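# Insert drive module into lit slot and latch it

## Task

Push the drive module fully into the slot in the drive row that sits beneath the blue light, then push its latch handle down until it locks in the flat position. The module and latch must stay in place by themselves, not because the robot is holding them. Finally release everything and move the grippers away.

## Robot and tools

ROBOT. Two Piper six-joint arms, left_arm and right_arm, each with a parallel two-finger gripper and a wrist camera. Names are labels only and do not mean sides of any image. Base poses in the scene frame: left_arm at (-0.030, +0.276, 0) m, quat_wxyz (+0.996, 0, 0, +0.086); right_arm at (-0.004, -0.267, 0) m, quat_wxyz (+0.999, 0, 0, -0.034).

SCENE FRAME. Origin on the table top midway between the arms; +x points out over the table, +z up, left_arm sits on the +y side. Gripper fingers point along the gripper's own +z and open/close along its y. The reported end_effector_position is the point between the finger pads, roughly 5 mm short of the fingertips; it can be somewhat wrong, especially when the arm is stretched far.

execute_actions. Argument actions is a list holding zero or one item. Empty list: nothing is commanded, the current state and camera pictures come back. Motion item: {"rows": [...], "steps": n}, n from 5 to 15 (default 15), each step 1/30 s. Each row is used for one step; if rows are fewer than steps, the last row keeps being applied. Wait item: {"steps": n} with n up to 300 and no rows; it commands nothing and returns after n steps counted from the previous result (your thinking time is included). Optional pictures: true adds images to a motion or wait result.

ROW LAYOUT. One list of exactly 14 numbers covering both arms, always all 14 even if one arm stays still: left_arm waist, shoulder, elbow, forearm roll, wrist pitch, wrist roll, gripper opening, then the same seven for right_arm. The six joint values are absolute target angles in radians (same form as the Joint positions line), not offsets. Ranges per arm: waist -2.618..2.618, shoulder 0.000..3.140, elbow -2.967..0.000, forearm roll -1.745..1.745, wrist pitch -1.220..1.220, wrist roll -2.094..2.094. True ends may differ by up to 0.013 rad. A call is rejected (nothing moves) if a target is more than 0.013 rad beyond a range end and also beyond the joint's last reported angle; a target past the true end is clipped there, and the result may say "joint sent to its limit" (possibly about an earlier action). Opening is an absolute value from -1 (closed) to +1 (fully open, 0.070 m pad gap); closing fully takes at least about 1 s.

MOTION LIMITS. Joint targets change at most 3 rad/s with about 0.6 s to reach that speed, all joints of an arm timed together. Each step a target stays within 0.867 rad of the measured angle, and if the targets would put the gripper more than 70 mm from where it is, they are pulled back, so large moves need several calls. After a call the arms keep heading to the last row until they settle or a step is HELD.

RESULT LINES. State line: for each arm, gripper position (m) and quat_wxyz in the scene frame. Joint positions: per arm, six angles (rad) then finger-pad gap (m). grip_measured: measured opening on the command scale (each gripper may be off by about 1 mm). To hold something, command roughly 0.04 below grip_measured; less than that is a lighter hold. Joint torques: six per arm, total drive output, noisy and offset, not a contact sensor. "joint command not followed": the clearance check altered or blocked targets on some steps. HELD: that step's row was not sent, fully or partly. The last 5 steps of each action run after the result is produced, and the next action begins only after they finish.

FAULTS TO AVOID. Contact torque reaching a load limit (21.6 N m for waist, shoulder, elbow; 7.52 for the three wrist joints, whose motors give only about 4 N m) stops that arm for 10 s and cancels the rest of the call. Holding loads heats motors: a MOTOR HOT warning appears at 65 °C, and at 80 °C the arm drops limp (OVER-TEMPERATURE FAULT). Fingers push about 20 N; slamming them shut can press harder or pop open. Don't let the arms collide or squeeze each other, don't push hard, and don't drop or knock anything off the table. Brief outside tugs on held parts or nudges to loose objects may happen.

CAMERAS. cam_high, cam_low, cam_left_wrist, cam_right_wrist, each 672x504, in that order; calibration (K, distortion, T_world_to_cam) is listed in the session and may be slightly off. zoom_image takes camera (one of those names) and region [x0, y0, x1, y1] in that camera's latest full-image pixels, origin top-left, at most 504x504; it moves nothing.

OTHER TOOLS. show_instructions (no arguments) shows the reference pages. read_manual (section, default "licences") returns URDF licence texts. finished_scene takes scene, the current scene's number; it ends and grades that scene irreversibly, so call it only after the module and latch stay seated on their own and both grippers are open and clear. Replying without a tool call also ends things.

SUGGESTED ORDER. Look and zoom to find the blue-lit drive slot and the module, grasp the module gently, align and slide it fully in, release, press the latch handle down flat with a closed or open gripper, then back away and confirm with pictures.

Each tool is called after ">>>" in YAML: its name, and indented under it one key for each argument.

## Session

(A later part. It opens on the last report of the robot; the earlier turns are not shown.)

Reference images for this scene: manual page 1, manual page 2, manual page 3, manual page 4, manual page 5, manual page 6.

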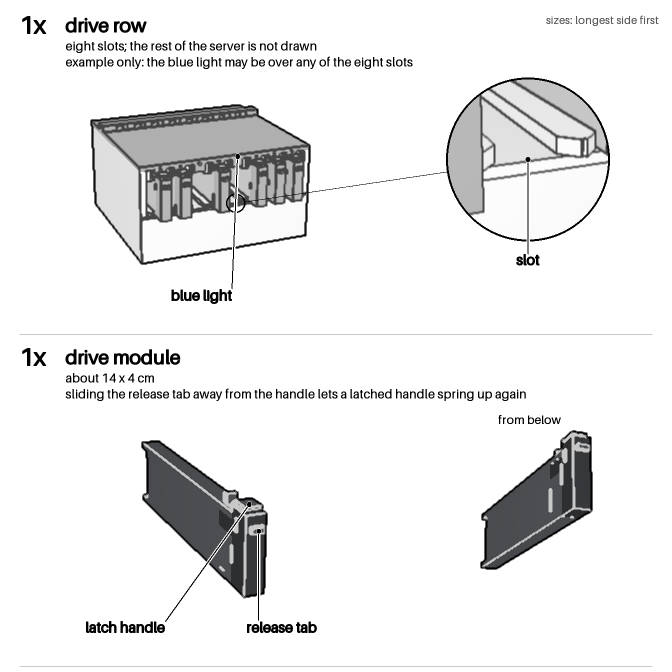

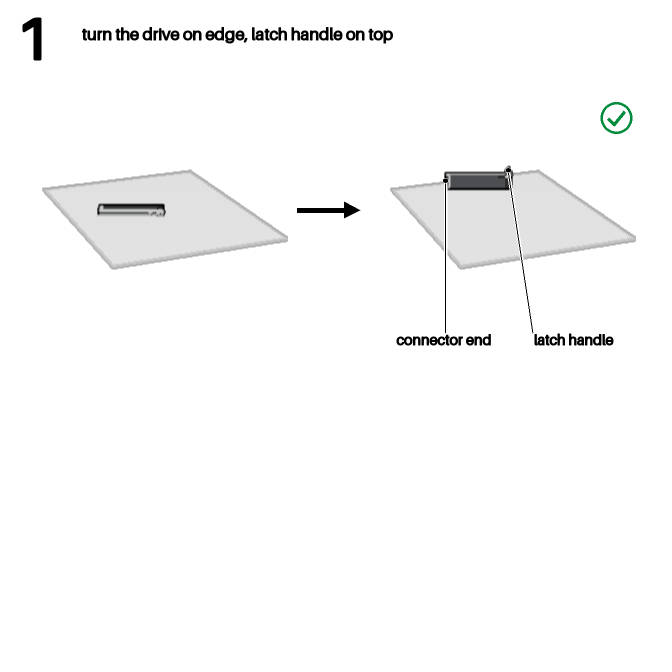

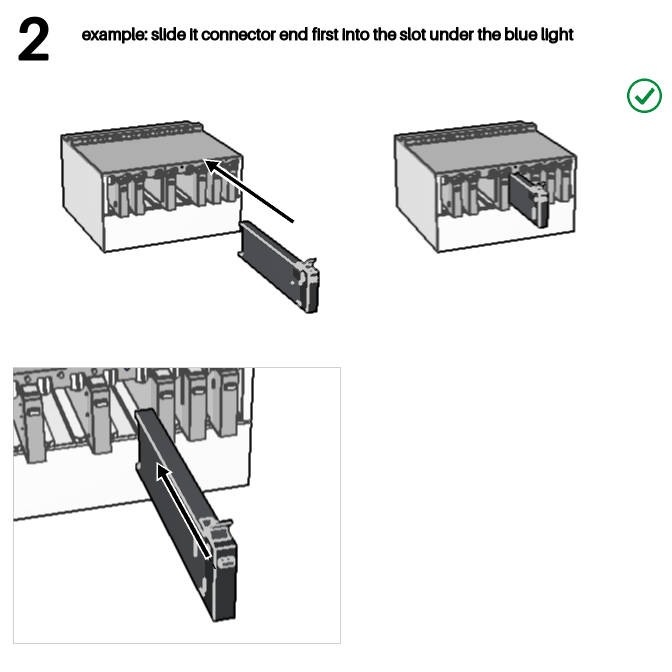

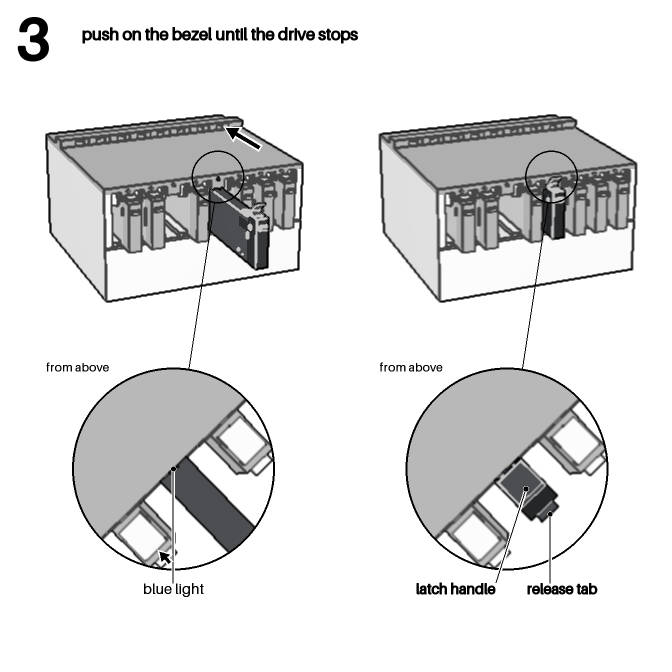

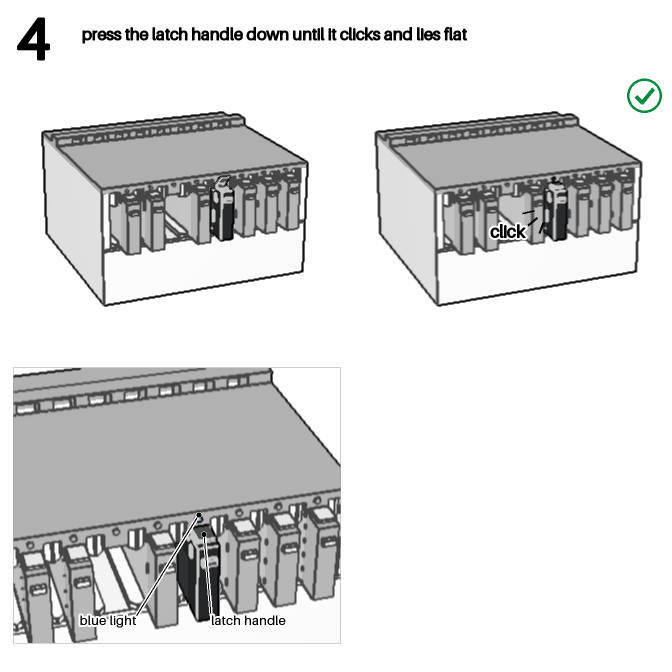

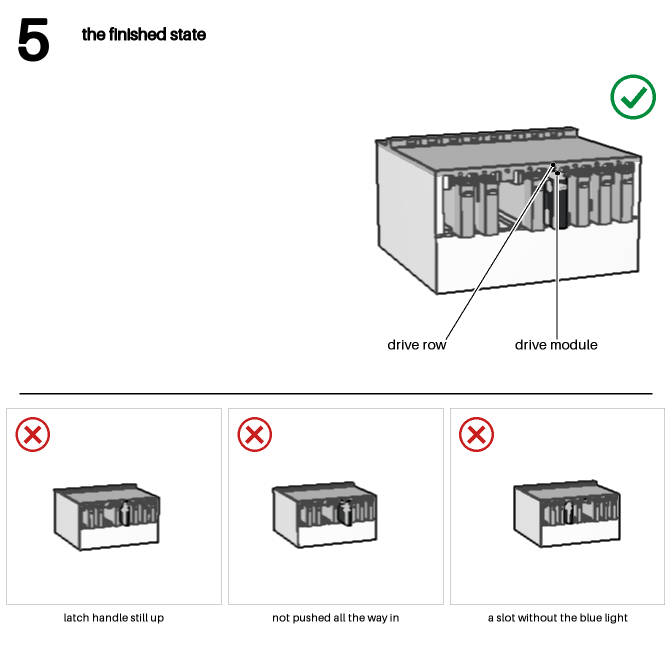

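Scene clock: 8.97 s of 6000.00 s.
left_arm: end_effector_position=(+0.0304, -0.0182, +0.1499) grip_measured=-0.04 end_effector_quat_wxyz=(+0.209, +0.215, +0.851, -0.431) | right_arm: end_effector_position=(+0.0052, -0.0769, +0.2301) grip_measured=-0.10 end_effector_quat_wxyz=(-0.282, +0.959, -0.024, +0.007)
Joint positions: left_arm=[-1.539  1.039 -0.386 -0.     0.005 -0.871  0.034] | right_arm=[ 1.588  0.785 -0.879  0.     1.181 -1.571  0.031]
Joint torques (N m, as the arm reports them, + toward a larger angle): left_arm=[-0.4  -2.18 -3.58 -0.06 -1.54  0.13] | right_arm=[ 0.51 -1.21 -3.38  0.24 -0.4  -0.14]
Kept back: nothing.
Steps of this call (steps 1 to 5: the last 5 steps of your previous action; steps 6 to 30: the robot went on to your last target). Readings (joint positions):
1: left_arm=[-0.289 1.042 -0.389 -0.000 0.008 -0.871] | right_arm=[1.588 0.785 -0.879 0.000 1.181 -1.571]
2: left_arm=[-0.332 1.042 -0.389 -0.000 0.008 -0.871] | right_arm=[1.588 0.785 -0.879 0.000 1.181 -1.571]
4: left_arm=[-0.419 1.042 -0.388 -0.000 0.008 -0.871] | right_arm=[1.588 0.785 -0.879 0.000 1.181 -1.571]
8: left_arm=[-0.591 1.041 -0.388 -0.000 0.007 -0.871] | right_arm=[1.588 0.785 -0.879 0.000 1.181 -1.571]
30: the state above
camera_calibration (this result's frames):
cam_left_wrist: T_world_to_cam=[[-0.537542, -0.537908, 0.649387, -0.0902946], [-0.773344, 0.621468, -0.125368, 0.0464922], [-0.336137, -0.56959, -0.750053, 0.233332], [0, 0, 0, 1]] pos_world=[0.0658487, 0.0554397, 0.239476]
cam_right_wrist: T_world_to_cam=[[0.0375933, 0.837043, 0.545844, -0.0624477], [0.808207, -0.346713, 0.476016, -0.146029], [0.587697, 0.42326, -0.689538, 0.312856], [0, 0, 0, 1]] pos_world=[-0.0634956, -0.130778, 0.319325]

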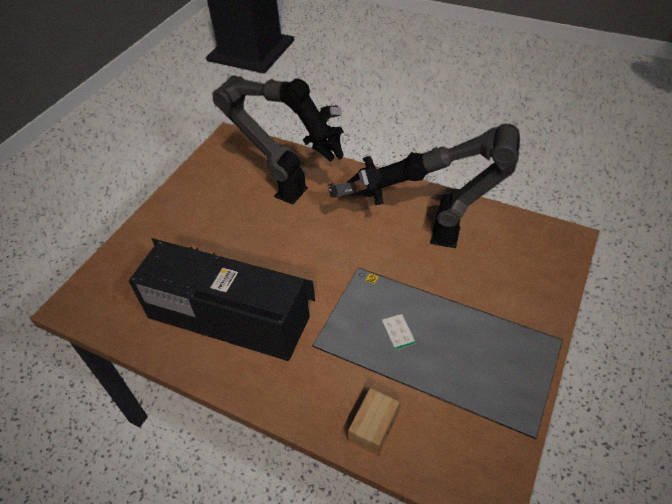

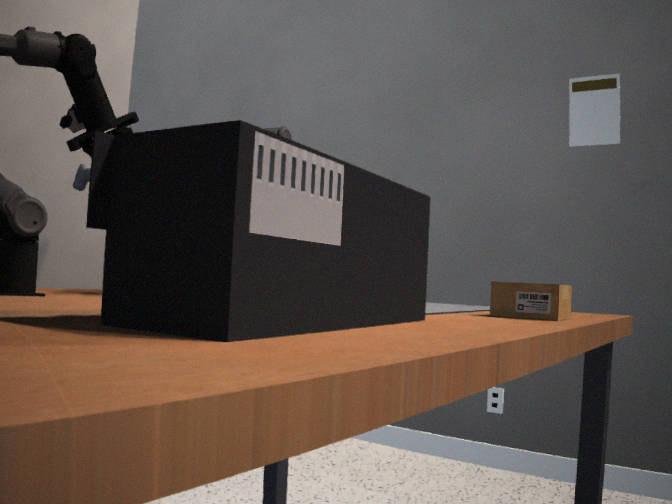

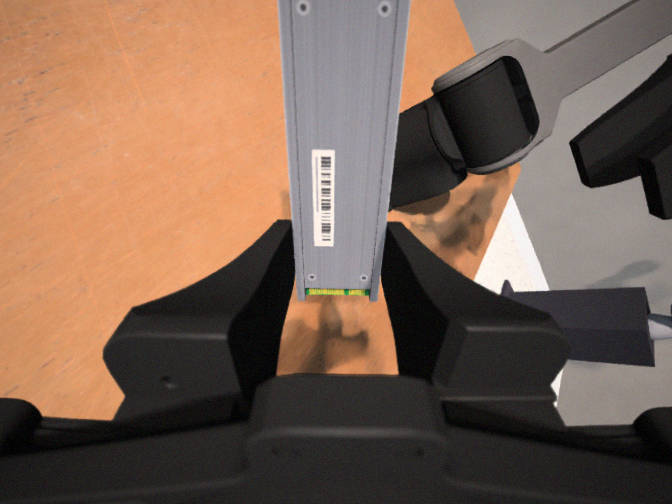

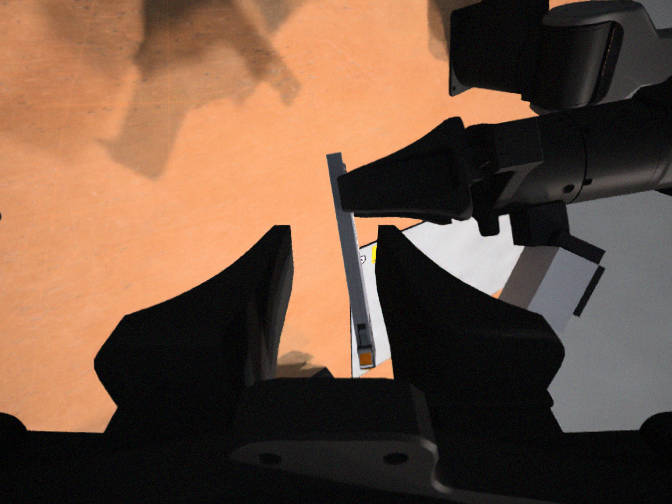

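>>> execute_actions:
  actions:
    - {"steps":10}
  pictures: true

Scene clock: 9.30 s of 6000.00 s.
left_arm: end_effector_position=(-0.0461, -0.0239, +0.1498) grip_measured=-0.04 end_effector_quat_wxyz=(+0.152, +0.322, +0.816, -0.454) | right_arm: end_effector_position=(+0.0052, -0.0769, +0.2301) grip_measured=-0.10 end_effector_quat_wxyz=(-0.282, +0.959, -0.024, +0.007)
Joint positions: left_arm=[-1.795  1.039 -0.385 -0.     0.005 -0.871  0.034] | right_arm=[ 1.588  0.785 -0.879  0.     1.181 -1.571  0.032]
Joint torques (N m, as the arm reports them, + toward a larger angle): left_arm=[ 0.67 -2.04 -3.57 -0.02 -1.58  0.1 ] | right_arm=[ 0.51 -1.27 -3.45  0.27 -0.37 -0.13]
Kept back: nothing.
Steps of this call (steps 1 to 10: the robot went on to your last target). Readings (joint positions):
1: left_arm=[-1.582 1.039 -0.385 -0.000 0.005 -0.871] | right_arm=[1.588 0.785 -0.879 0.000 1.181 -1.571]
2: left_arm=[-1.625 1.039 -0.385 -0.000 0.005 -0.871] | right_arm=[1.588 0.785 -0.879 0.000 1.181 -1.571]
4: left_arm=[-1.702 1.039 -0.385 -0.000 0.005 -0.871] | right_arm=[1.588 0.785 -0.879 0.000 1.181 -1.571]
8: left_arm=[-1.787 1.039 -0.385 -0.000 0.005 -0.871] | right_arm=[1.588 0.785 -0.879 0.000 1.181 -1.571]
10: the state above
camera_calibration (this result's frames):
cam_left_wrist: T_world_to_cam=[[-0.656483, -0.383715, 0.649456, -0.136295], [-0.590239, 0.797414, -0.125494, 0.0034851], [-0.469731, -0.465719, -0.749972, 0.200597], [0, 0, 0, 1]] pos_world=[0.00680859, 0.0383445, 0.239397]
cam_right_wrist: T_world_to_cam=[[0.0375935, 0.837043, 0.545844, -0.0624477], [0.808207, -0.346713, 0.476016, -0.146029], [0.587697, 0.42326, -0.689538, 0.312856], [0, 0, 0, 1]] pos_world=[-0.0634956, -0.130778, 0.319325]

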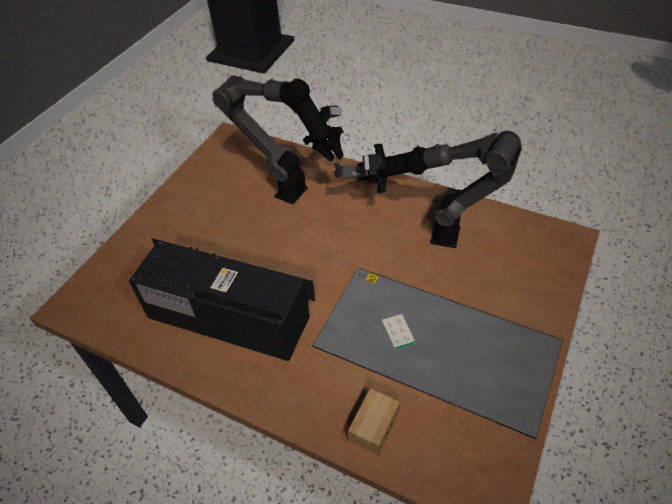

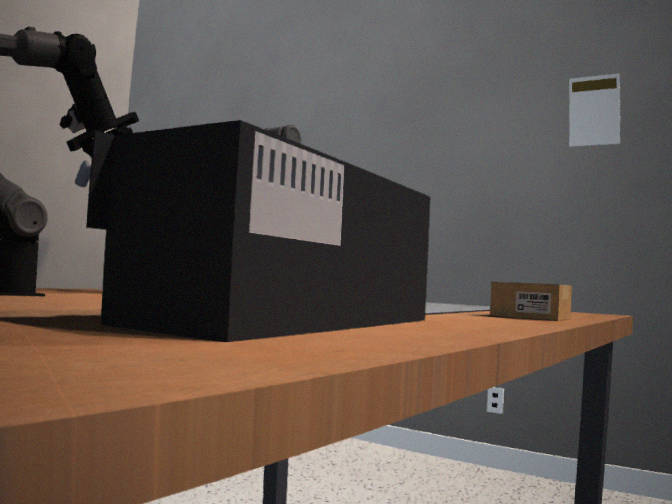

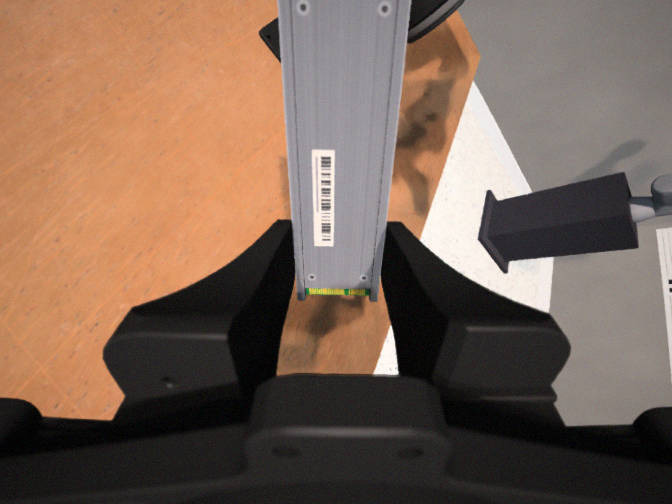

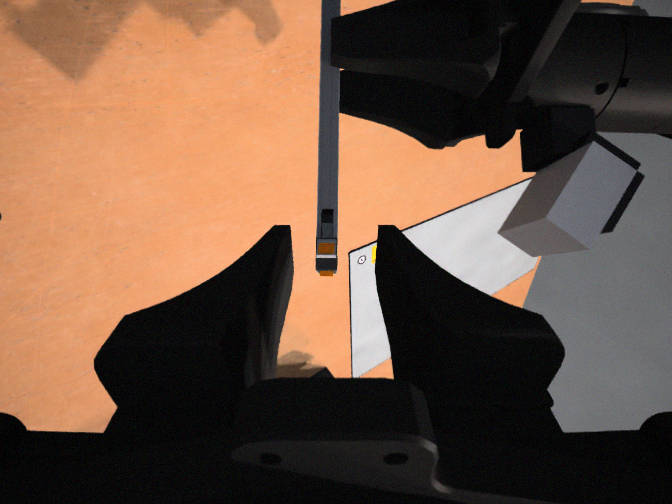

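Latch facing the receiver, centred. Advance.

>>> execute_actions:
  actions:
    - {"rows":[[-1.794,1.039,-0.385,0,0.0045,-0.871,-0.15,1.588,0.863,-0.7355,0,0.9595,-1.571,-0.1]],"steps":15}

>>> execute_actions:
  actions:
    - {"steps":10}
  pictures: true

Scene clock: 9.77 s of 6000.00 s.
left_arm: end_effector_position=(-0.0457, -0.0239, +0.1498) grip_measured=-0.04 end_effector_quat_wxyz=(+0.153, +0.322, +0.817, -0.454) | right_arm: end_effector_position=(+0.0064, -0.0528, +0.1932) grip_measured=-0.10 end_effector_quat_wxyz=(-0.282, +0.959, -0.024, +0.007)
Joint positions: left_arm=[-1.794  1.039 -0.385 -0.     0.005 -0.871  0.034] | right_arm=[ 1.588  0.853 -0.753  0.     0.987 -1.571  0.031]
Joint torques (N m, as the arm reports them, + toward a larger angle): left_arm=[ 0.44 -1.95 -3.72 -0.01 -1.56  0.02] | right_arm=[ 0.36 -1.52 -4.2   0.23 -0.08 -0.11]
Steps of this call (steps 1 to 4: the robot went on to your last target; steps 5 to 14: the first 10 steps of this action). Readings (joint positions):
5: left_arm=[-1.794 1.039 -0.385 -0.000 0.005 -0.871] | right_arm=[1.588 0.785 -0.879 0.000 1.181 -1.571]
6: left_arm=[-1.794 1.039 -0.385 -0.000 0.005 -0.871] | right_arm=[1.588 0.785 -0.878 0.000 1.179 -1.571]
8: left_arm=[-1.794 1.039 -0.385 -0.000 0.005 -0.871] | right_arm=[1.588 0.792 -0.862 0.000 1.154 -1.571]
12: left_arm=[-1.794 1.039 -0.385 -0.000 0.005 -0.871] | right_arm=[1.588 0.833 -0.787 0.000 1.038 -1.571]
14: the state above

Scene clock: 10.10 s of 6000.00 s.
left_arm: end_effector_position=(-0.0457, -0.0239, +0.1498) grip_measured=-0.04 end_effector_quat_wxyz=(+0.153, +0.322, +0.817, -0.454) | right_arm: end_effector_position=(+0.0066, -0.0502, +0.1871) grip_measured=-0.10 end_effector_quat_wxyz=(-0.280, +0.960, -0.024, +0.007)
Joint positions: left_arm=[-1.794  1.039 -0.385 -0.     0.005 -0.871  0.034] | right_arm=[ 1.588  0.864 -0.734  0.     0.959 -1.571  0.031]
Joint torques (N m, as the arm reports them, + toward a larger angle): left_arm=[ 0.33 -2.1  -3.75  0.01 -1.55 -0.02] | right_arm=[ 0.49 -1.63 -4.83  0.22 -0.25 -0.13]
Kept back: nothing.
Steps of this call (steps 1 to 5: the last 5 steps of your previous action; steps 6 to 10: the robot went on to your last target). Readings (joint positions):
1: left_arm=[-1.794 1.039 -0.385 -0.000 0.005 -0.871] | right_arm=[1.588 0.859 -0.743 0.000 0.971 -1.571]
2: left_arm=[-1.794 1.039 -0.385 -0.000 0.005 -0.871] | right_arm=[1.588 0.863 -0.736 0.000 0.962 -1.571]
4: left_arm=[-1.794 1.039 -0.385 -0.000 0.005 -0.871] | right_arm=[1.588 0.864 -0.734 0.000 0.958 -1.571]
8: left_arm=[-1.794 1.039 -0.385 -0.000 0.005 -0.871] | right_arm=[1.588 0.864 -0.734 0.000 0.959 -1.571]
10: the state above
camera_calibration (this result's frames):
cam_left_wrist: T_world_to_cam=[[-0.65595, -0.384566, 0.649491, -0.136047], [-0.59134, 0.796588, -0.125558, 0.003695], [-0.469091, -0.46643, -0.749931, 0.200795], [0, 0, 0, 1]] pos_world=[0.00713599, 0.0383943, 0.239408]
cam_right_wrist: T_world_to_cam=[[0.0376708, 0.838307, 0.543896, -0.0610497], [0.808283, -0.345602, 0.476695, -0.117454], [0.587588, 0.421664, -0.690608, 0.271242], [0, 0, 0, 1]] pos_world=[-0.0621428, -0.103787, 0.276516]

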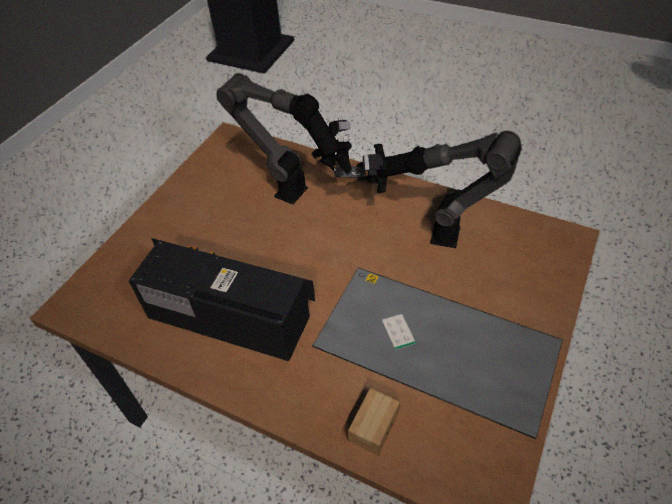

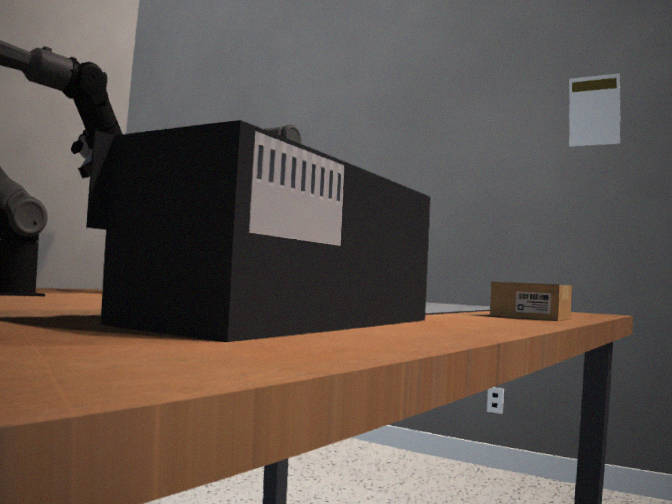

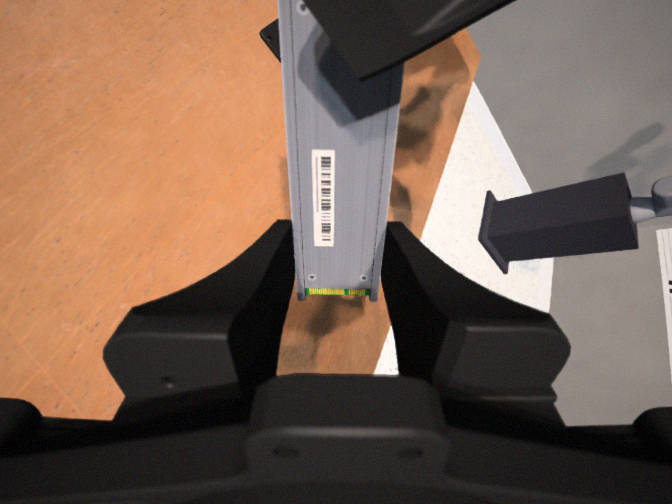

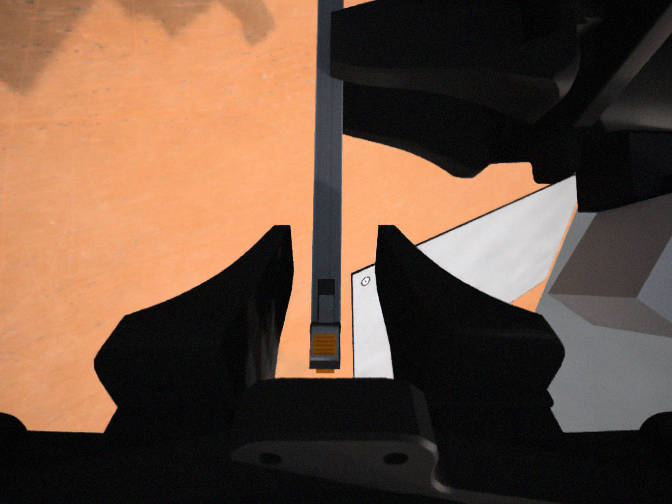

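>>> execute_actions:
  actions:
    - {"rows":[[-1.794,1.039,-0.385,0,0.0045,-0.871,-0.15,1.588,0.863,-0.7355,0,0.9595,-1.571,-0.85]],"steps":15}

>>> execute_actions:
  actions:
    - {"steps":10}

>>> execute_actions:
  actions:
    - {"rows":[[-1.794,1.039,-0.385,0,0.0045,-0.871,0.6,1.588,0.863,-0.7355,0,0.9595,-1.571,-0.85]],"steps":15}

>>> execute_actions:
  actions:
    - {"rows":[[-1.794,0.75,-0.3,0,0.2,-0.871,0.6,1.588,0.863,-0.7355,0,0.9595,-1.571,-0.85]],"steps":15}

>>> execute_actions:
  actions:
    - {"steps":10}
  pictures: true

Scene clock: 10.77 s of 6000.00 s.
left_arm: end_effector_position=(-0.0457, -0.0239, +0.1499) grip_measured=-0.04 end_effector_quat_wxyz=(+0.153, +0.322, +0.817, -0.454) | right_arm: end_effector_position=(+0.0065, -0.0507, +0.1875) grip_measured=-0.72 end_effector_quat_wxyz=(-0.280, +0.960, -0.024, +0.007)
Joint positions: left_arm=[-1.794  1.039 -0.385 -0.     0.004 -0.871  0.034] | right_arm=[ 1.588  0.863 -0.735  0.     0.963 -1.571  0.01 ]
Joint torques (N m, as the arm reports them, + toward a larger angle): left_arm=[ 0.37 -1.78 -3.98  0.05 -1.56 -0.11] | right_arm=[ 0.42 -1.6  -4.77  0.23 -1.1  -0.11]
Steps of this call (steps 1 to 10: the robot went on to your last target; steps 11 to 20: the first 10 steps of this action). Readings (joint positions):
11: left_arm=[-1.794 1.039 -0.385 -0.000 0.004 -0.871] | right_arm=[1.588 0.863 -0.735 0.000 0.959 -1.571]
12: left_arm=[-1.794 1.039 -0.385 -0.000 0.004 -0.871] | right_arm=[1.588 0.863 -0.735 0.000 0.959 -1.571]
14: left_arm=[-1.794 1.039 -0.385 -0.000 0.004 -0.871] | right_arm=[1.588 0.863 -0.735 0.000 0.959 -1.571]
18: left_arm=[-1.794 1.039 -0.385 -0.000 0.004 -0.871] | right_arm=[1.588 0.863 -0.735 0.000 0.960 -1.571]
20: the state above

Scene clock: 11.10 s of 6000.00 s.
left_arm: end_effector_position=(-0.0457, -0.0238, +0.1499) grip_measured=-0.04 end_effector_quat_wxyz=(+0.153, +0.322, +0.817, -0.454) | right_arm: end_effector_position=(+0.0066, -0.0507, +0.1875) grip_measured=-0.75 end_effector_quat_wxyz=(-0.280, +0.960, -0.024, +0.007)
Joint positions: left_arm=[-1.794  1.038 -0.385 -0.     0.004 -0.871  0.034] | right_arm=[ 1.588  0.863 -0.735 -0.     0.963 -1.572  0.009]
Joint torques (N m, as the arm reports them, + toward a larger angle): left_arm=[ 0.2  -1.39 -4.35  0.08 -1.54 -0.13] | right_arm=[ 0.36 -1.67 -4.78  0.24 -1.74  0.07]
Kept back: nothing.
Steps of this call (steps 1 to 5: the last 5 steps of your previous action; steps 6 to 10: the robot went on to your last target). Readings (joint positions):
1: left_arm=[-1.794 1.038 -0.385 -0.000 0.004 -0.871] | right_arm=[1.588 0.863 -0.735 -0.000 0.965 -1.571]
2: left_arm=[-1.794 1.038 -0.385 -0.000 0.004 -0.871] | right_arm=[1.588 0.863 -0.735 -0.000 0.965 -1.572]
4: left_arm=[-1.794 1.038 -0.385 -0.000 0.004 -0.871] | right_arm=[1.588 0.863 -0.735 -0.000 0.965 -1.572]
8: left_arm=[-1.794 1.038 -0.385 -0.000 0.004 -0.871] | right_arm=[1.588 0.863 -0.735 -0.000 0.964 -1.572]
10: the state above

Scene clock: 11.43 s of 6000.00 s.
left_arm: end_effector_position=(-0.0457, -0.0240, +0.1501) grip_measured=+0.59 end_effector_quat_wxyz=(+0.153, +0.322, +0.816, -0.455) | right_arm: end_effector_position=(+0.0066, -0.0495, +0.1883) grip_measured=-0.75 end_effector_quat_wxyz=(-0.283, +0.959, -0.024, +0.007)
Joint positions: left_arm=[-1.794  1.038 -0.385 -0.     0.004 -0.871  0.056] | right_arm=[ 1.588  0.863 -0.736 -0.     0.957 -1.571  0.009]
Joint torques (N m, as the arm reports them, + toward a larger angle): left_arm=[ 0.14 -1.02 -4.27  0.07 -1.12 -0.18] | right_arm=[ 0.44 -1.56 -4.62  0.26 -0.34  0.12]
Steps of this call (steps 1 to 10: the first 10 steps of this action). Readings (joint positions):
1: left_arm=[-1.794 1.038 -0.385 -0.000 0.004 -0.871] | right_arm=[1.588 0.863 -0.735 -0.000 0.963 -1.572]
2: left_arm=[-1.794 1.038 -0.385 -0.000 0.004 -0.871] | right_arm=[1.588 0.863 -0.736 -0.000 0.958 -1.572]
4: left_arm=[-1.794 1.038 -0.385 -0.000 0.004 -0.871] | right_arm=[1.588 0.863 -0.736 -0.000 0.954 -1.572]
8: left_arm=[-1.794 1.038 -0.385 -0.000 0.004 -0.871] | right_arm=[1.588 0.863 -0.736 -0.000 0.955 -1.571]
10: the state above

Scene clock: 11.93 s of 6000.00 s.
left_arm: end_effector_position=(-0.0438, +0.0142, +0.1568) grip_measured=+0.60 end_effector_quat_wxyz=(+0.154, +0.321, +0.815, -0.457) | right_arm: end_effector_position=(+0.0066, -0.0500, +0.1880) grip_measured=-0.75 end_effector_quat_wxyz=(-0.282, +0.959, -0.024, +0.007)
Joint positions: left_arm=[-1.794  0.821 -0.321 -0.     0.152 -0.871  0.056] | right_arm=[ 1.588  0.863 -0.736 -0.     0.959 -1.571  0.009]
Joint torques (N m, as the arm reports them, + toward a larger angle): left_arm=[ 0.08  0.32 -4.17  0.09 -1.37 -0.25] | right_arm=[ 0.29 -1.51 -4.44  0.25 -0.3   0.12]
Steps of this call (steps 1 to 5: the last 5 steps of your previous action; steps 6 to 15: the first 10 steps of this action). Readings (joint positions):
6: left_arm=[-1.794 1.038 -0.385 -0.000 0.004 -0.871] | right_arm=[1.588 0.863 -0.736 -0.000 0.959 -1.571]
7: left_arm=[-1.794 1.036 -0.385 -0.000 0.006 -0.871] | right_arm=[1.588 0.863 -0.736 -0.000 0.959 -1.571]
9: left_arm=[-1.794 1.012 -0.379 -0.000 0.022 -0.871] | right_arm=[1.588 0.863 -0.736 -0.000 0.959 -1.571]
13: left_arm=[-1.794 0.894 -0.344 -0.000 0.103 -0.871] | right_arm=[1.588 0.863 -0.736 -0.000 0.959 -1.571]
15: the state above

Scene clock: 12.27 s of 6000.00 s.
left_arm: end_effector_position=(-0.0431, +0.0267, +0.1568) grip_measured=+0.60 end_effector_quat_wxyz=(+0.154, +0.321, +0.815, -0.458) | right_arm: end_effector_position=(+0.0066, -0.0500, +0.1880) grip_measured=-0.75 end_effector_quat_wxyz=(-0.282, +0.959, -0.024, +0.007)
Joint positions: left_arm=[-1.794  0.749 -0.299 -0.     0.201 -0.871  0.056] | right_arm=[ 1.588  0.863 -0.736 -0.     0.959 -1.571  0.009]
Joint torques (N m, as the arm reports them, + toward a larger angle): left_arm=[ 0.03  0.71 -4.26  0.13 -1.36 -0.27] | right_arm=[ 0.28 -1.38 -4.56  0.26 -0.31  0.1 ]
Kept back: nothing.
Steps of this call (steps 1 to 5: the last 5 steps of your previous action; steps 6 to 10: the robot went on to your last target). Readings (joint positions):
1: left_arm=[-1.794 0.795 -0.313 -0.000 0.170 -0.871] | right_arm=[1.588 0.863 -0.736 -0.000 0.959 -1.571]
2: left_arm=[-1.794 0.775 -0.307 -0.000 0.184 -0.871] | right_arm=[1.588 0.863 -0.736 -0.000 0.959 -1.571]
4: left_arm=[-1.794 0.751 -0.300 -0.000 0.199 -0.871] | right_arm=[1.588 0.863 -0.736 -0.000 0.959 -1.571]
8: left_arm=[-1.794 0.748 -0.299 -0.000 0.201 -0.871] | right_arm=[1.588 0.863 -0.736 -0.000 0.959 -1.571]
10: the state above
camera_calibration (this result's frames):
cam_left_wrist: T_world_to_cam=[[-0.655629, -0.378944, 0.65311, -0.120108], [-0.591416, 0.795463, -0.132157, -0.0332005], [-0.469445, -0.472906, -0.745642, 0.230361], [0, 0, 0, 1]] pos_world=[0.00976024, 0.0898346, 0.245822]
cam_right_wrist: T_world_to_cam=[[0.0375528, 0.836857, 0.546133, -0.0621293], [0.808205, -0.346851, 0.475918, -0.117725], [0.587702, 0.423515, -0.689377, 0.271609], [0, 0, 0, 1]] pos_world=[-0.062146, -0.10387, 0.277199]

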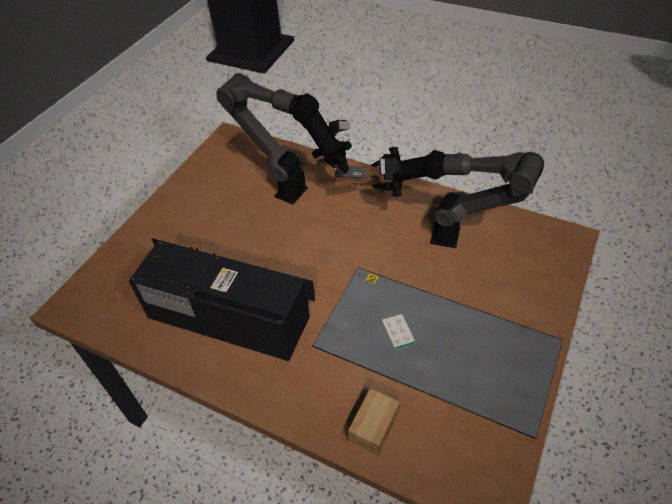

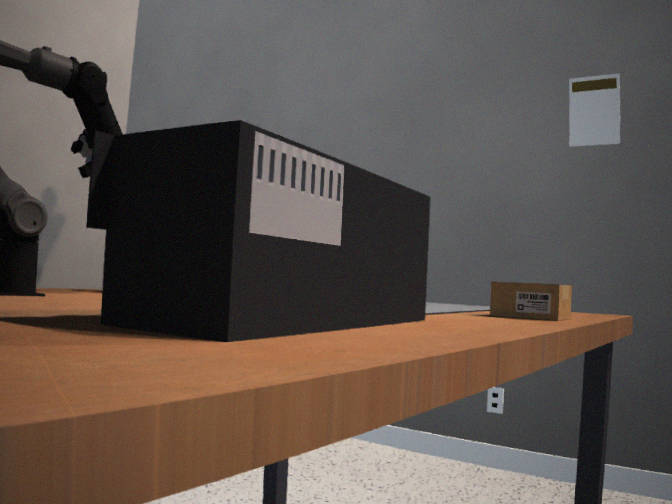

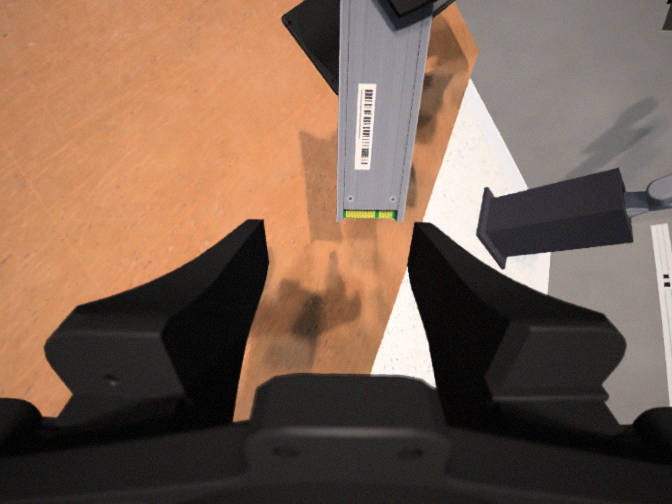

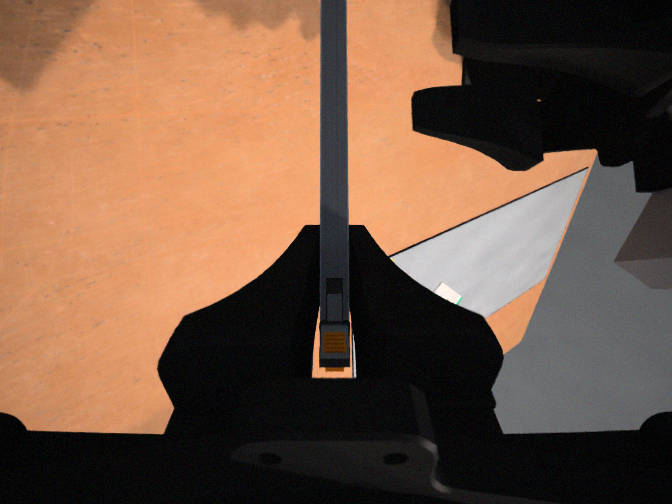

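>>> execute_actions:
  actions:
    - {"rows":[[-1.794,0.75,-0.3,0,0.2,-0.871,0.6,0.8,0.7,-0.7,0,1.0,-1.571,-0.85]],"steps":15}

>>> execute_actions:
  actions:
    - {"steps":10}

>>> execute_actions:
  actions:
    - {"rows":[[-1.48,1.846,-0.572,0,-1.187,1.571,-1,-0.2,0.39,-0.598,0,1.166,0,-0.85]],"steps":15}

>>> execute_actions:
  actions:
    - {"steps":40}
  pictures: true

Scene clock: 12.90 s of 6000.00 s.
left_arm: end_effector_position=(-0.0431, +0.0265, +0.1569) grip_measured=+0.60 end_effector_quat_wxyz=(+0.154, +0.321, +0.815, -0.458) | right_arm: end_effector_position=(+0.0554, -0.0655, +0.1932) grip_measured=-0.75 end_effector_quat_wxyz=(-0.291, +0.946, -0.138, +0.042)
Joint positions: left_arm=[-1.794  0.75  -0.3   -0.     0.2   -0.871  0.056] | right_arm=[ 1.349  0.815 -0.726  0.     0.972 -1.571  0.009]
Joint torques (N m, as the arm reports them, + toward a larger angle): left_arm=[-0.1   0.68 -4.62  0.13 -1.36 -0.25] | right_arm=[-2.71 -2.01 -3.37  0.16 -0.28  0.12]
Steps of this call (steps 1 to 9: the robot went on to your last target; steps 10 to 19: the first 10 steps of this action). Readings (joint positions):
10: left_arm=[-1.794 0.750 -0.299 -0.000 0.200 -0.871] | right_arm=[1.588 0.863 -0.736 -0.000 0.960 -1.571]
11: left_arm=[-1.794 0.750 -0.300 -0.000 0.200 -0.871] | right_arm=[1.585 0.863 -0.736 0.000 0.960 -1.571]
13: left_arm=[-1.794 0.750 -0.300 -0.000 0.200 -0.871] | right_arm=[1.561 0.858 -0.736 0.000 0.961 -1.571]
17: left_arm=[-1.794 0.750 -0.300 -0.000 0.200 -0.871] | right_arm=[1.442 0.834 -0.730 0.000 0.967 -1.571]
19: the state above

Scene clock: 13.23 s of 6000.00 s.
left_arm: end_effector_position=(-0.0431, +0.0265, +0.1569) grip_measured=+0.60 end_effector_quat_wxyz=(+0.154, +0.321, +0.815, -0.458) | right_arm: end_effector_position=(+0.1309, -0.1269, +0.2017) grip_measured=-0.75 end_effector_quat_wxyz=(-0.296, +0.878, -0.355, +0.120)
Joint positions: left_arm=[-1.794  0.75  -0.3    0.     0.2   -0.871  0.056] | right_arm=[ 0.869  0.714 -0.703  0.     0.997 -1.571  0.009]
Joint torques (N m, as the arm reports them, + toward a larger angle): left_arm=[-0.16  0.8  -4.52  0.14 -1.35 -0.27] | right_arm=[ 0.92 -0.84 -3.52  0.01 -0.39  0.11]
Kept back: nothing.
Steps of this call (steps 1 to 5: the last 5 steps of your previous action; steps 6 to 10: the robot went on to your last target). Readings (joint positions):
1: left_arm=[-1.794 0.750 -0.300 -0.000 0.200 -0.871] | right_arm=[1.296 0.803 -0.723 0.000 0.974 -1.571]
2: left_arm=[-1.794 0.750 -0.300 0.000 0.200 -0.871] | right_arm=[1.241 0.792 -0.721 0.000 0.977 -1.571]
4: left_arm=[-1.794 0.750 -0.300 0.000 0.200 -0.871] | right_arm=[1.133 0.769 -0.716 0.000 0.983 -1.571]
8: left_arm=[-1.794 0.750 -0.300 0.000 0.200 -0.871] | right_arm=[0.936 0.728 -0.706 0.000 0.993 -1.571]
10: the state above

Scene clock: 13.57 s of 6000.00 s.
left_arm: end_effector_position=(-0.0210, -0.0245, +0.1683) grip_measured=-0.02 end_effector_quat_wxyz=(+0.240, +0.375, +0.771, -0.456) | right_arm: end_effector_position=(+0.1546, -0.2049, +0.2024) grip_measured=-0.75 end_effector_quat_wxyz=(-0.296, +0.709, -0.621, +0.154)
Joint positions: left_arm=[-1.711  0.988 -0.373  0.    -0.039 -0.634  0.034] | right_arm=[ 0.438  0.59  -0.666  0.     1.052 -1.332  0.009]
Joint torques (N m, as the arm reports them, + toward a larger angle): left_arm=[ 0.25  0.99 -3.88  0.13 -1.75  0.57] | right_arm=[-0.64 -0.52 -3.38 -0.03 -0.43  0.44]
Steps of this call (steps 1 to 10: the first 10 steps of this action). Readings (joint positions):
1: left_arm=[-1.794 0.750 -0.300 0.000 0.200 -0.871] | right_arm=[0.844 0.709 -0.702 0.000 0.998 -1.571]
2: left_arm=[-1.793 0.753 -0.301 0.000 0.197 -0.869] | right_arm=[0.818 0.703 -0.701 0.000 1.000 -1.568]
4: left_arm=[-1.785 0.778 -0.308 0.000 0.172 -0.845] | right_arm=[0.748 0.685 -0.696 0.000 1.006 -1.543]
8: left_arm=[-1.742 0.896 -0.345 0.000 0.054 -0.726] | right_arm=[0.546 0.625 -0.678 0.000 1.033 -1.424]
10: the state above

Scene clock: 14.90 s of 6000.00 s.
left_arm: end_effector_position=(+0.0865, -0.1589, +0.1600) grip_measured=-1.00 end_effector_quat_wxyz=(+0.701, +0.701, +0.093, +0.093) | right_arm: end_effector_position=(+0.1209, -0.3010, +0.1904) grip_measured=-0.75 end_effector_quat_wxyz=(+0.340, +0.125, +0.931, -0.046)
Joint positions: left_arm=[-1.48   1.846 -0.572  0.    -1.187  1.571  0.   ] | right_arm=[-0.2    0.39  -0.598  0.     1.166 -0.     0.009]
Joint torques (N m, as the arm reports them, + toward a larger angle): left_arm=[ 0.39 -3.68 -3.    0.02 -1.43 -0.33] | right_arm=[-0.13  0.42 -3.34 -0.16 -0.58 -0.06]
Kept back: nothing.
Steps of this call (steps 1 to 5: the last 5 steps of your previous action; steps 6 to 40: the robot went on to your last target). Readings (joint positions):
1: left_arm=[-1.697 1.041 -0.386 0.000 -0.093 -0.581] | right_arm=[0.385 0.574 -0.661 0.000 1.062 -1.278]
2: left_arm=[-1.682 1.094 -0.398 0.000 -0.146 -0.527] | right_arm=[0.334 0.558 -0.655 0.000 1.071 -1.218]
4: left_arm=[-1.656 1.194 -0.421 0.000 -0.255 -0.417] | right_arm=[0.235 0.526 -0.644 0.000 1.089 -1.081]
8: left_arm=[-1.608 1.372 -0.462 0.000 -0.498 -0.172] | right_arm=[0.063 0.473 -0.626 0.000 1.119 -0.743]
40: the state above
camera_calibration (this result's frames):
cam_left_wrist: T_world_to_cam=[[-0.0105059, -0.00284685, -0.999941, 0.160889], [0.639669, 0.768599, -0.00890889, 0.0610826], [0.768579, -0.639724, -0.00625376, -0.0461478], [0, 0, 0, 1]] pos_world=[-0.00191418, -0.0760119, 0.161135]
cam_right_wrist: T_world_to_cam=[[-0.264856, -0.964256, 0.00789659, -0.260821], [-0.959806, 0.262827, -0.0984546, 0.208254], [0.09286, -0.0336555, -0.99511, 0.292788], [0, 0, 0, 1]] pos_world=[0.103615, -0.296379, 0.313919]

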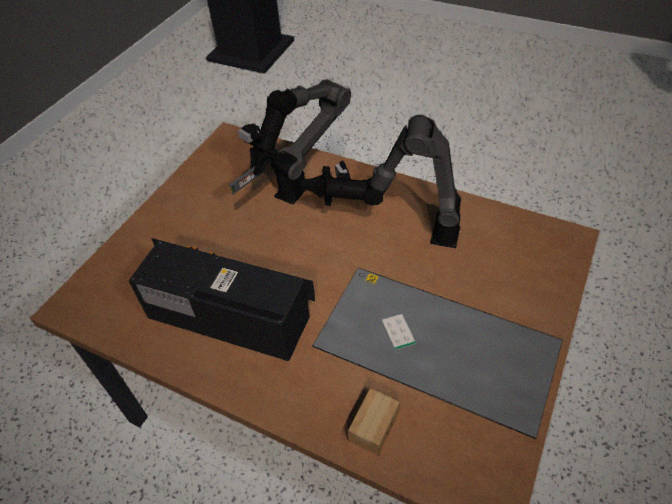

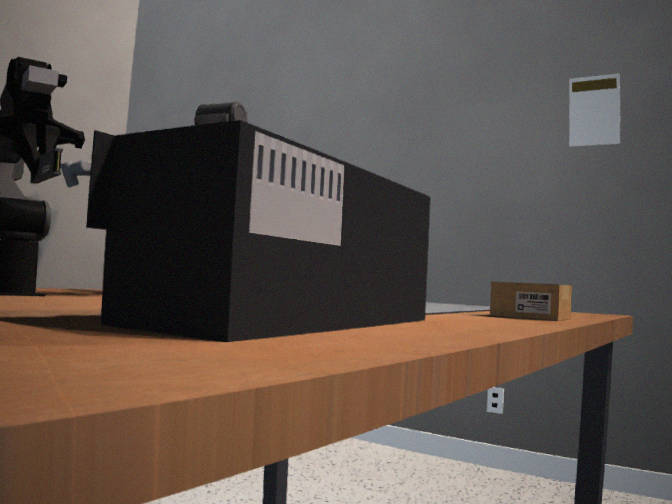

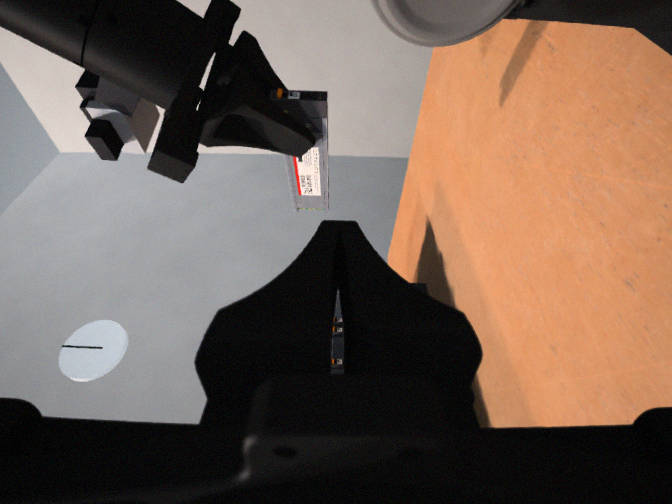

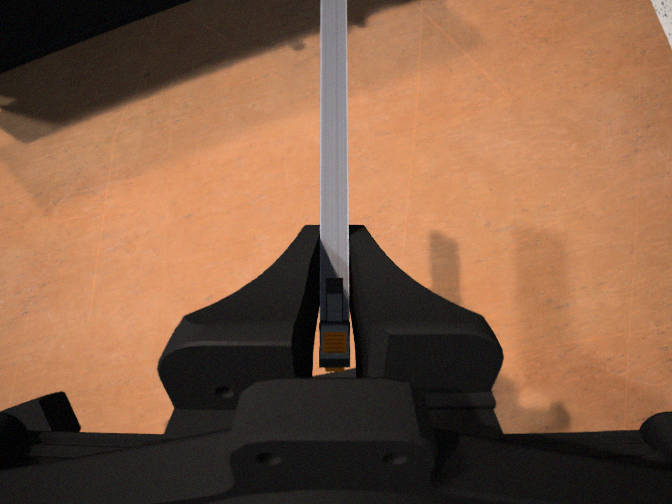

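>>> execute_actions:
  actions:
    - {"rows":[[-1.25,1.846,-0.572,0,-1.187,1.571,1,-0.2,0.39,-0.598,0,1.166,0,-0.85]],"steps":15}

>>> execute_actions:
  actions:
    - {"steps":25}
  pictures: true

Scene clock: 15.40 s of 6000.00 s.
left_arm: end_effector_position=(+0.1698, -0.1275, +0.1601) grip_measured=-0.38 end_effector_quat_wxyz=(+0.689, +0.688, +0.162, +0.162) | right_arm: end_effector_position=(+0.1209, -0.3010, +0.1904) grip_measured=-0.75 end_effector_quat_wxyz=(+0.340, +0.125, +0.931, -0.046)
Joint positions: left_arm=[-1.282  1.846 -0.572 -0.001 -1.187  1.571  0.022] | right_arm=[-0.2    0.39  -0.598  0.     1.166 -0.     0.009]
Joint torques (N m, as the arm reports them, + toward a larger angle): left_arm=[-1.39 -3.69 -2.74  0.04 -1.52 -0.41] | right_arm=[-0.15  0.26 -3.44 -0.19 -0.56  0.04]
Steps of this call (steps 1 to 5: the robot went on to your last target; steps 6 to 15: the first 10 steps of this action). Readings (joint positions):
6: left_arm=[-1.480 1.846 -0.572 0.000 -1.187 1.571] | right_arm=[-0.200 0.390 -0.598 0.000 1.166 -0.000]
7: left_arm=[-1.477 1.846 -0.572 0.000 -1.187 1.571] | right_arm=[-0.200 0.390 -0.598 0.000 1.166 -0.000]
9: left_arm=[-1.453 1.846 -0.572 0.001 -1.187 1.571] | right_arm=[-0.200 0.390 -0.598 0.000 1.166 -0.000]
13: left_arm=[-1.337 1.846 -0.572 0.000 -1.187 1.571] | right_arm=[-0.200 0.390 -0.598 0.000 1.166 -0.000]
15: the state above

Scene clock: 16.23 s of 6000.00 s.
left_arm: end_effector_position=(+0.1826, -0.1209, +0.1601) grip_measured=+1.00 end_effector_quat_wxyz=(+0.686, +0.686, +0.172, +0.173) | right_arm: end_effector_position=(+0.1209, -0.3010, +0.1904) grip_measured=-0.75 end_effector_quat_wxyz=(+0.340, +0.125, +0.931, -0.046)
Joint positions: left_arm=[-1.25   1.846 -0.572 -0.    -1.187  1.571  0.07 ] | right_arm=[-0.2    0.39  -0.598 -0.     1.166 -0.     0.009]
Joint torques (N m, as the arm reports them, + toward a larger angle): left_arm=[-0.41 -3.56 -2.61  0.05 -1.52 -0.37] | right_arm=[ 0.    0.38 -3.45 -0.19 -0.6   0.07]
Kept back: nothing.
Steps of this call (steps 1 to 5: the last 5 steps of your previous action; steps 6 to 25: the robot went on to your last target). Readings (joint positions):
1: left_arm=[-1.265 1.846 -0.572 -0.001 -1.187 1.571] | right_arm=[-0.200 0.390 -0.598 0.000 1.166 -0.000]
2: left_arm=[-1.253 1.846 -0.572 -0.001 -1.187 1.571] | right_arm=[-0.200 0.390 -0.598 0.000 1.166 -0.000]
4: left_arm=[-1.247 1.846 -0.572 -0.001 -1.187 1.571] | right_arm=[-0.200 0.390 -0.598 0.000 1.166 -0.000]
8: left_arm=[-1.249 1.846 -0.572 -0.000 -1.187 1.571] | right_arm=[-0.200 0.390 -0.598 -0.000 1.166 -0.000]
25: the state above
camera_calibration (this result's frames):
cam_left_wrist: T_world_to_cam=[[-0.00952128, -0.00555308, -0.999939, 0.16161], [0.447569, 0.894202, -0.00922757, 0.0207083], [0.894198, -0.44763, -0.00602855, -0.0953463], [0, 0, 0, 1]] pos_world=[0.0775289, -0.0602999, 0.161216]
cam_right_wrist: T_world_to_cam=[[-0.265108, -0.964188, 0.00772637, -0.260746], [-0.959733, 0.263095, -0.0984544, 0.208325], [0.0928958, -0.0335164, -0.995112, 0.292825], [0, 0, 0, 1]] pos_world=[0.103608, -0.296403, 0.313919]

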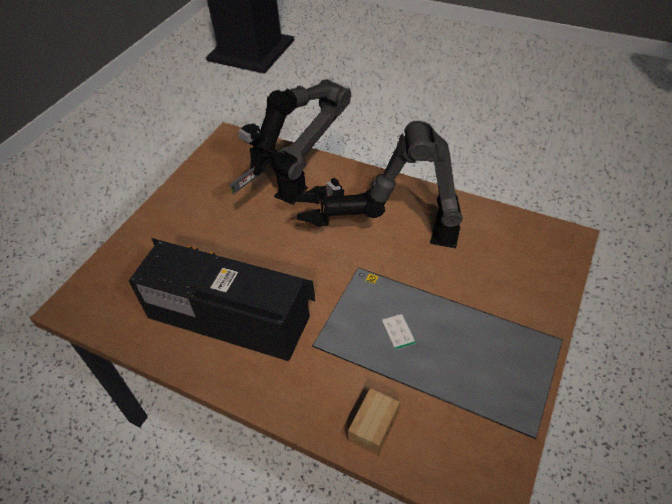

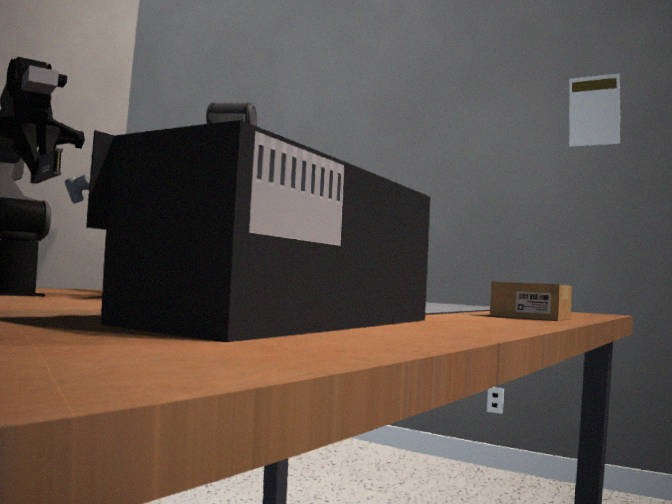

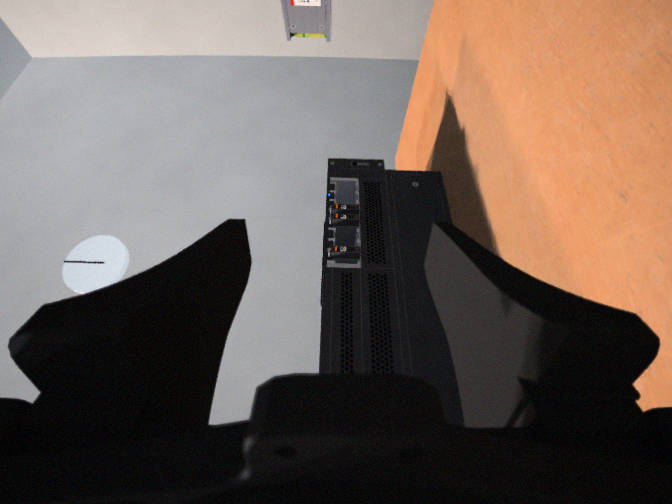

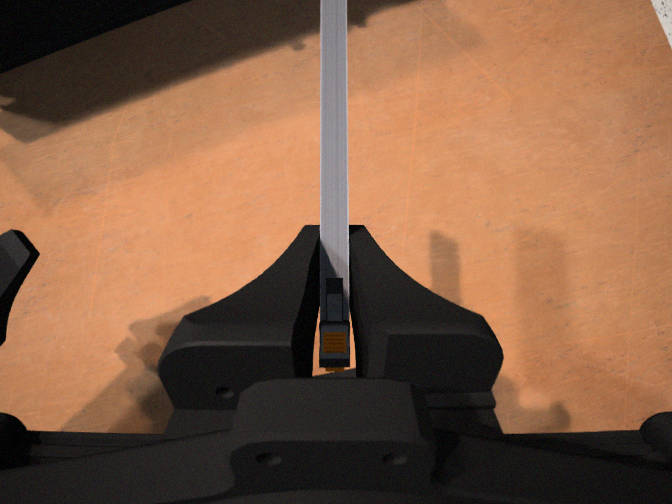

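>>> zoom_image:
  camera: "cam_left_wrist"
  region: [280, 150, 440, 280]

Region (280, 150, 440, 280) of cam_left_wrist's 672x504 image, scaled by 3.150, with more detail than that image has; it fills the top 410 rows of this view, and the rest is white.

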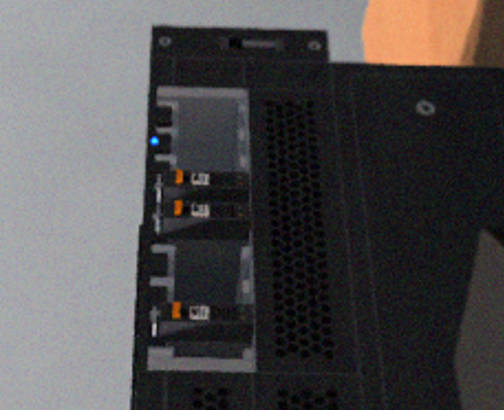

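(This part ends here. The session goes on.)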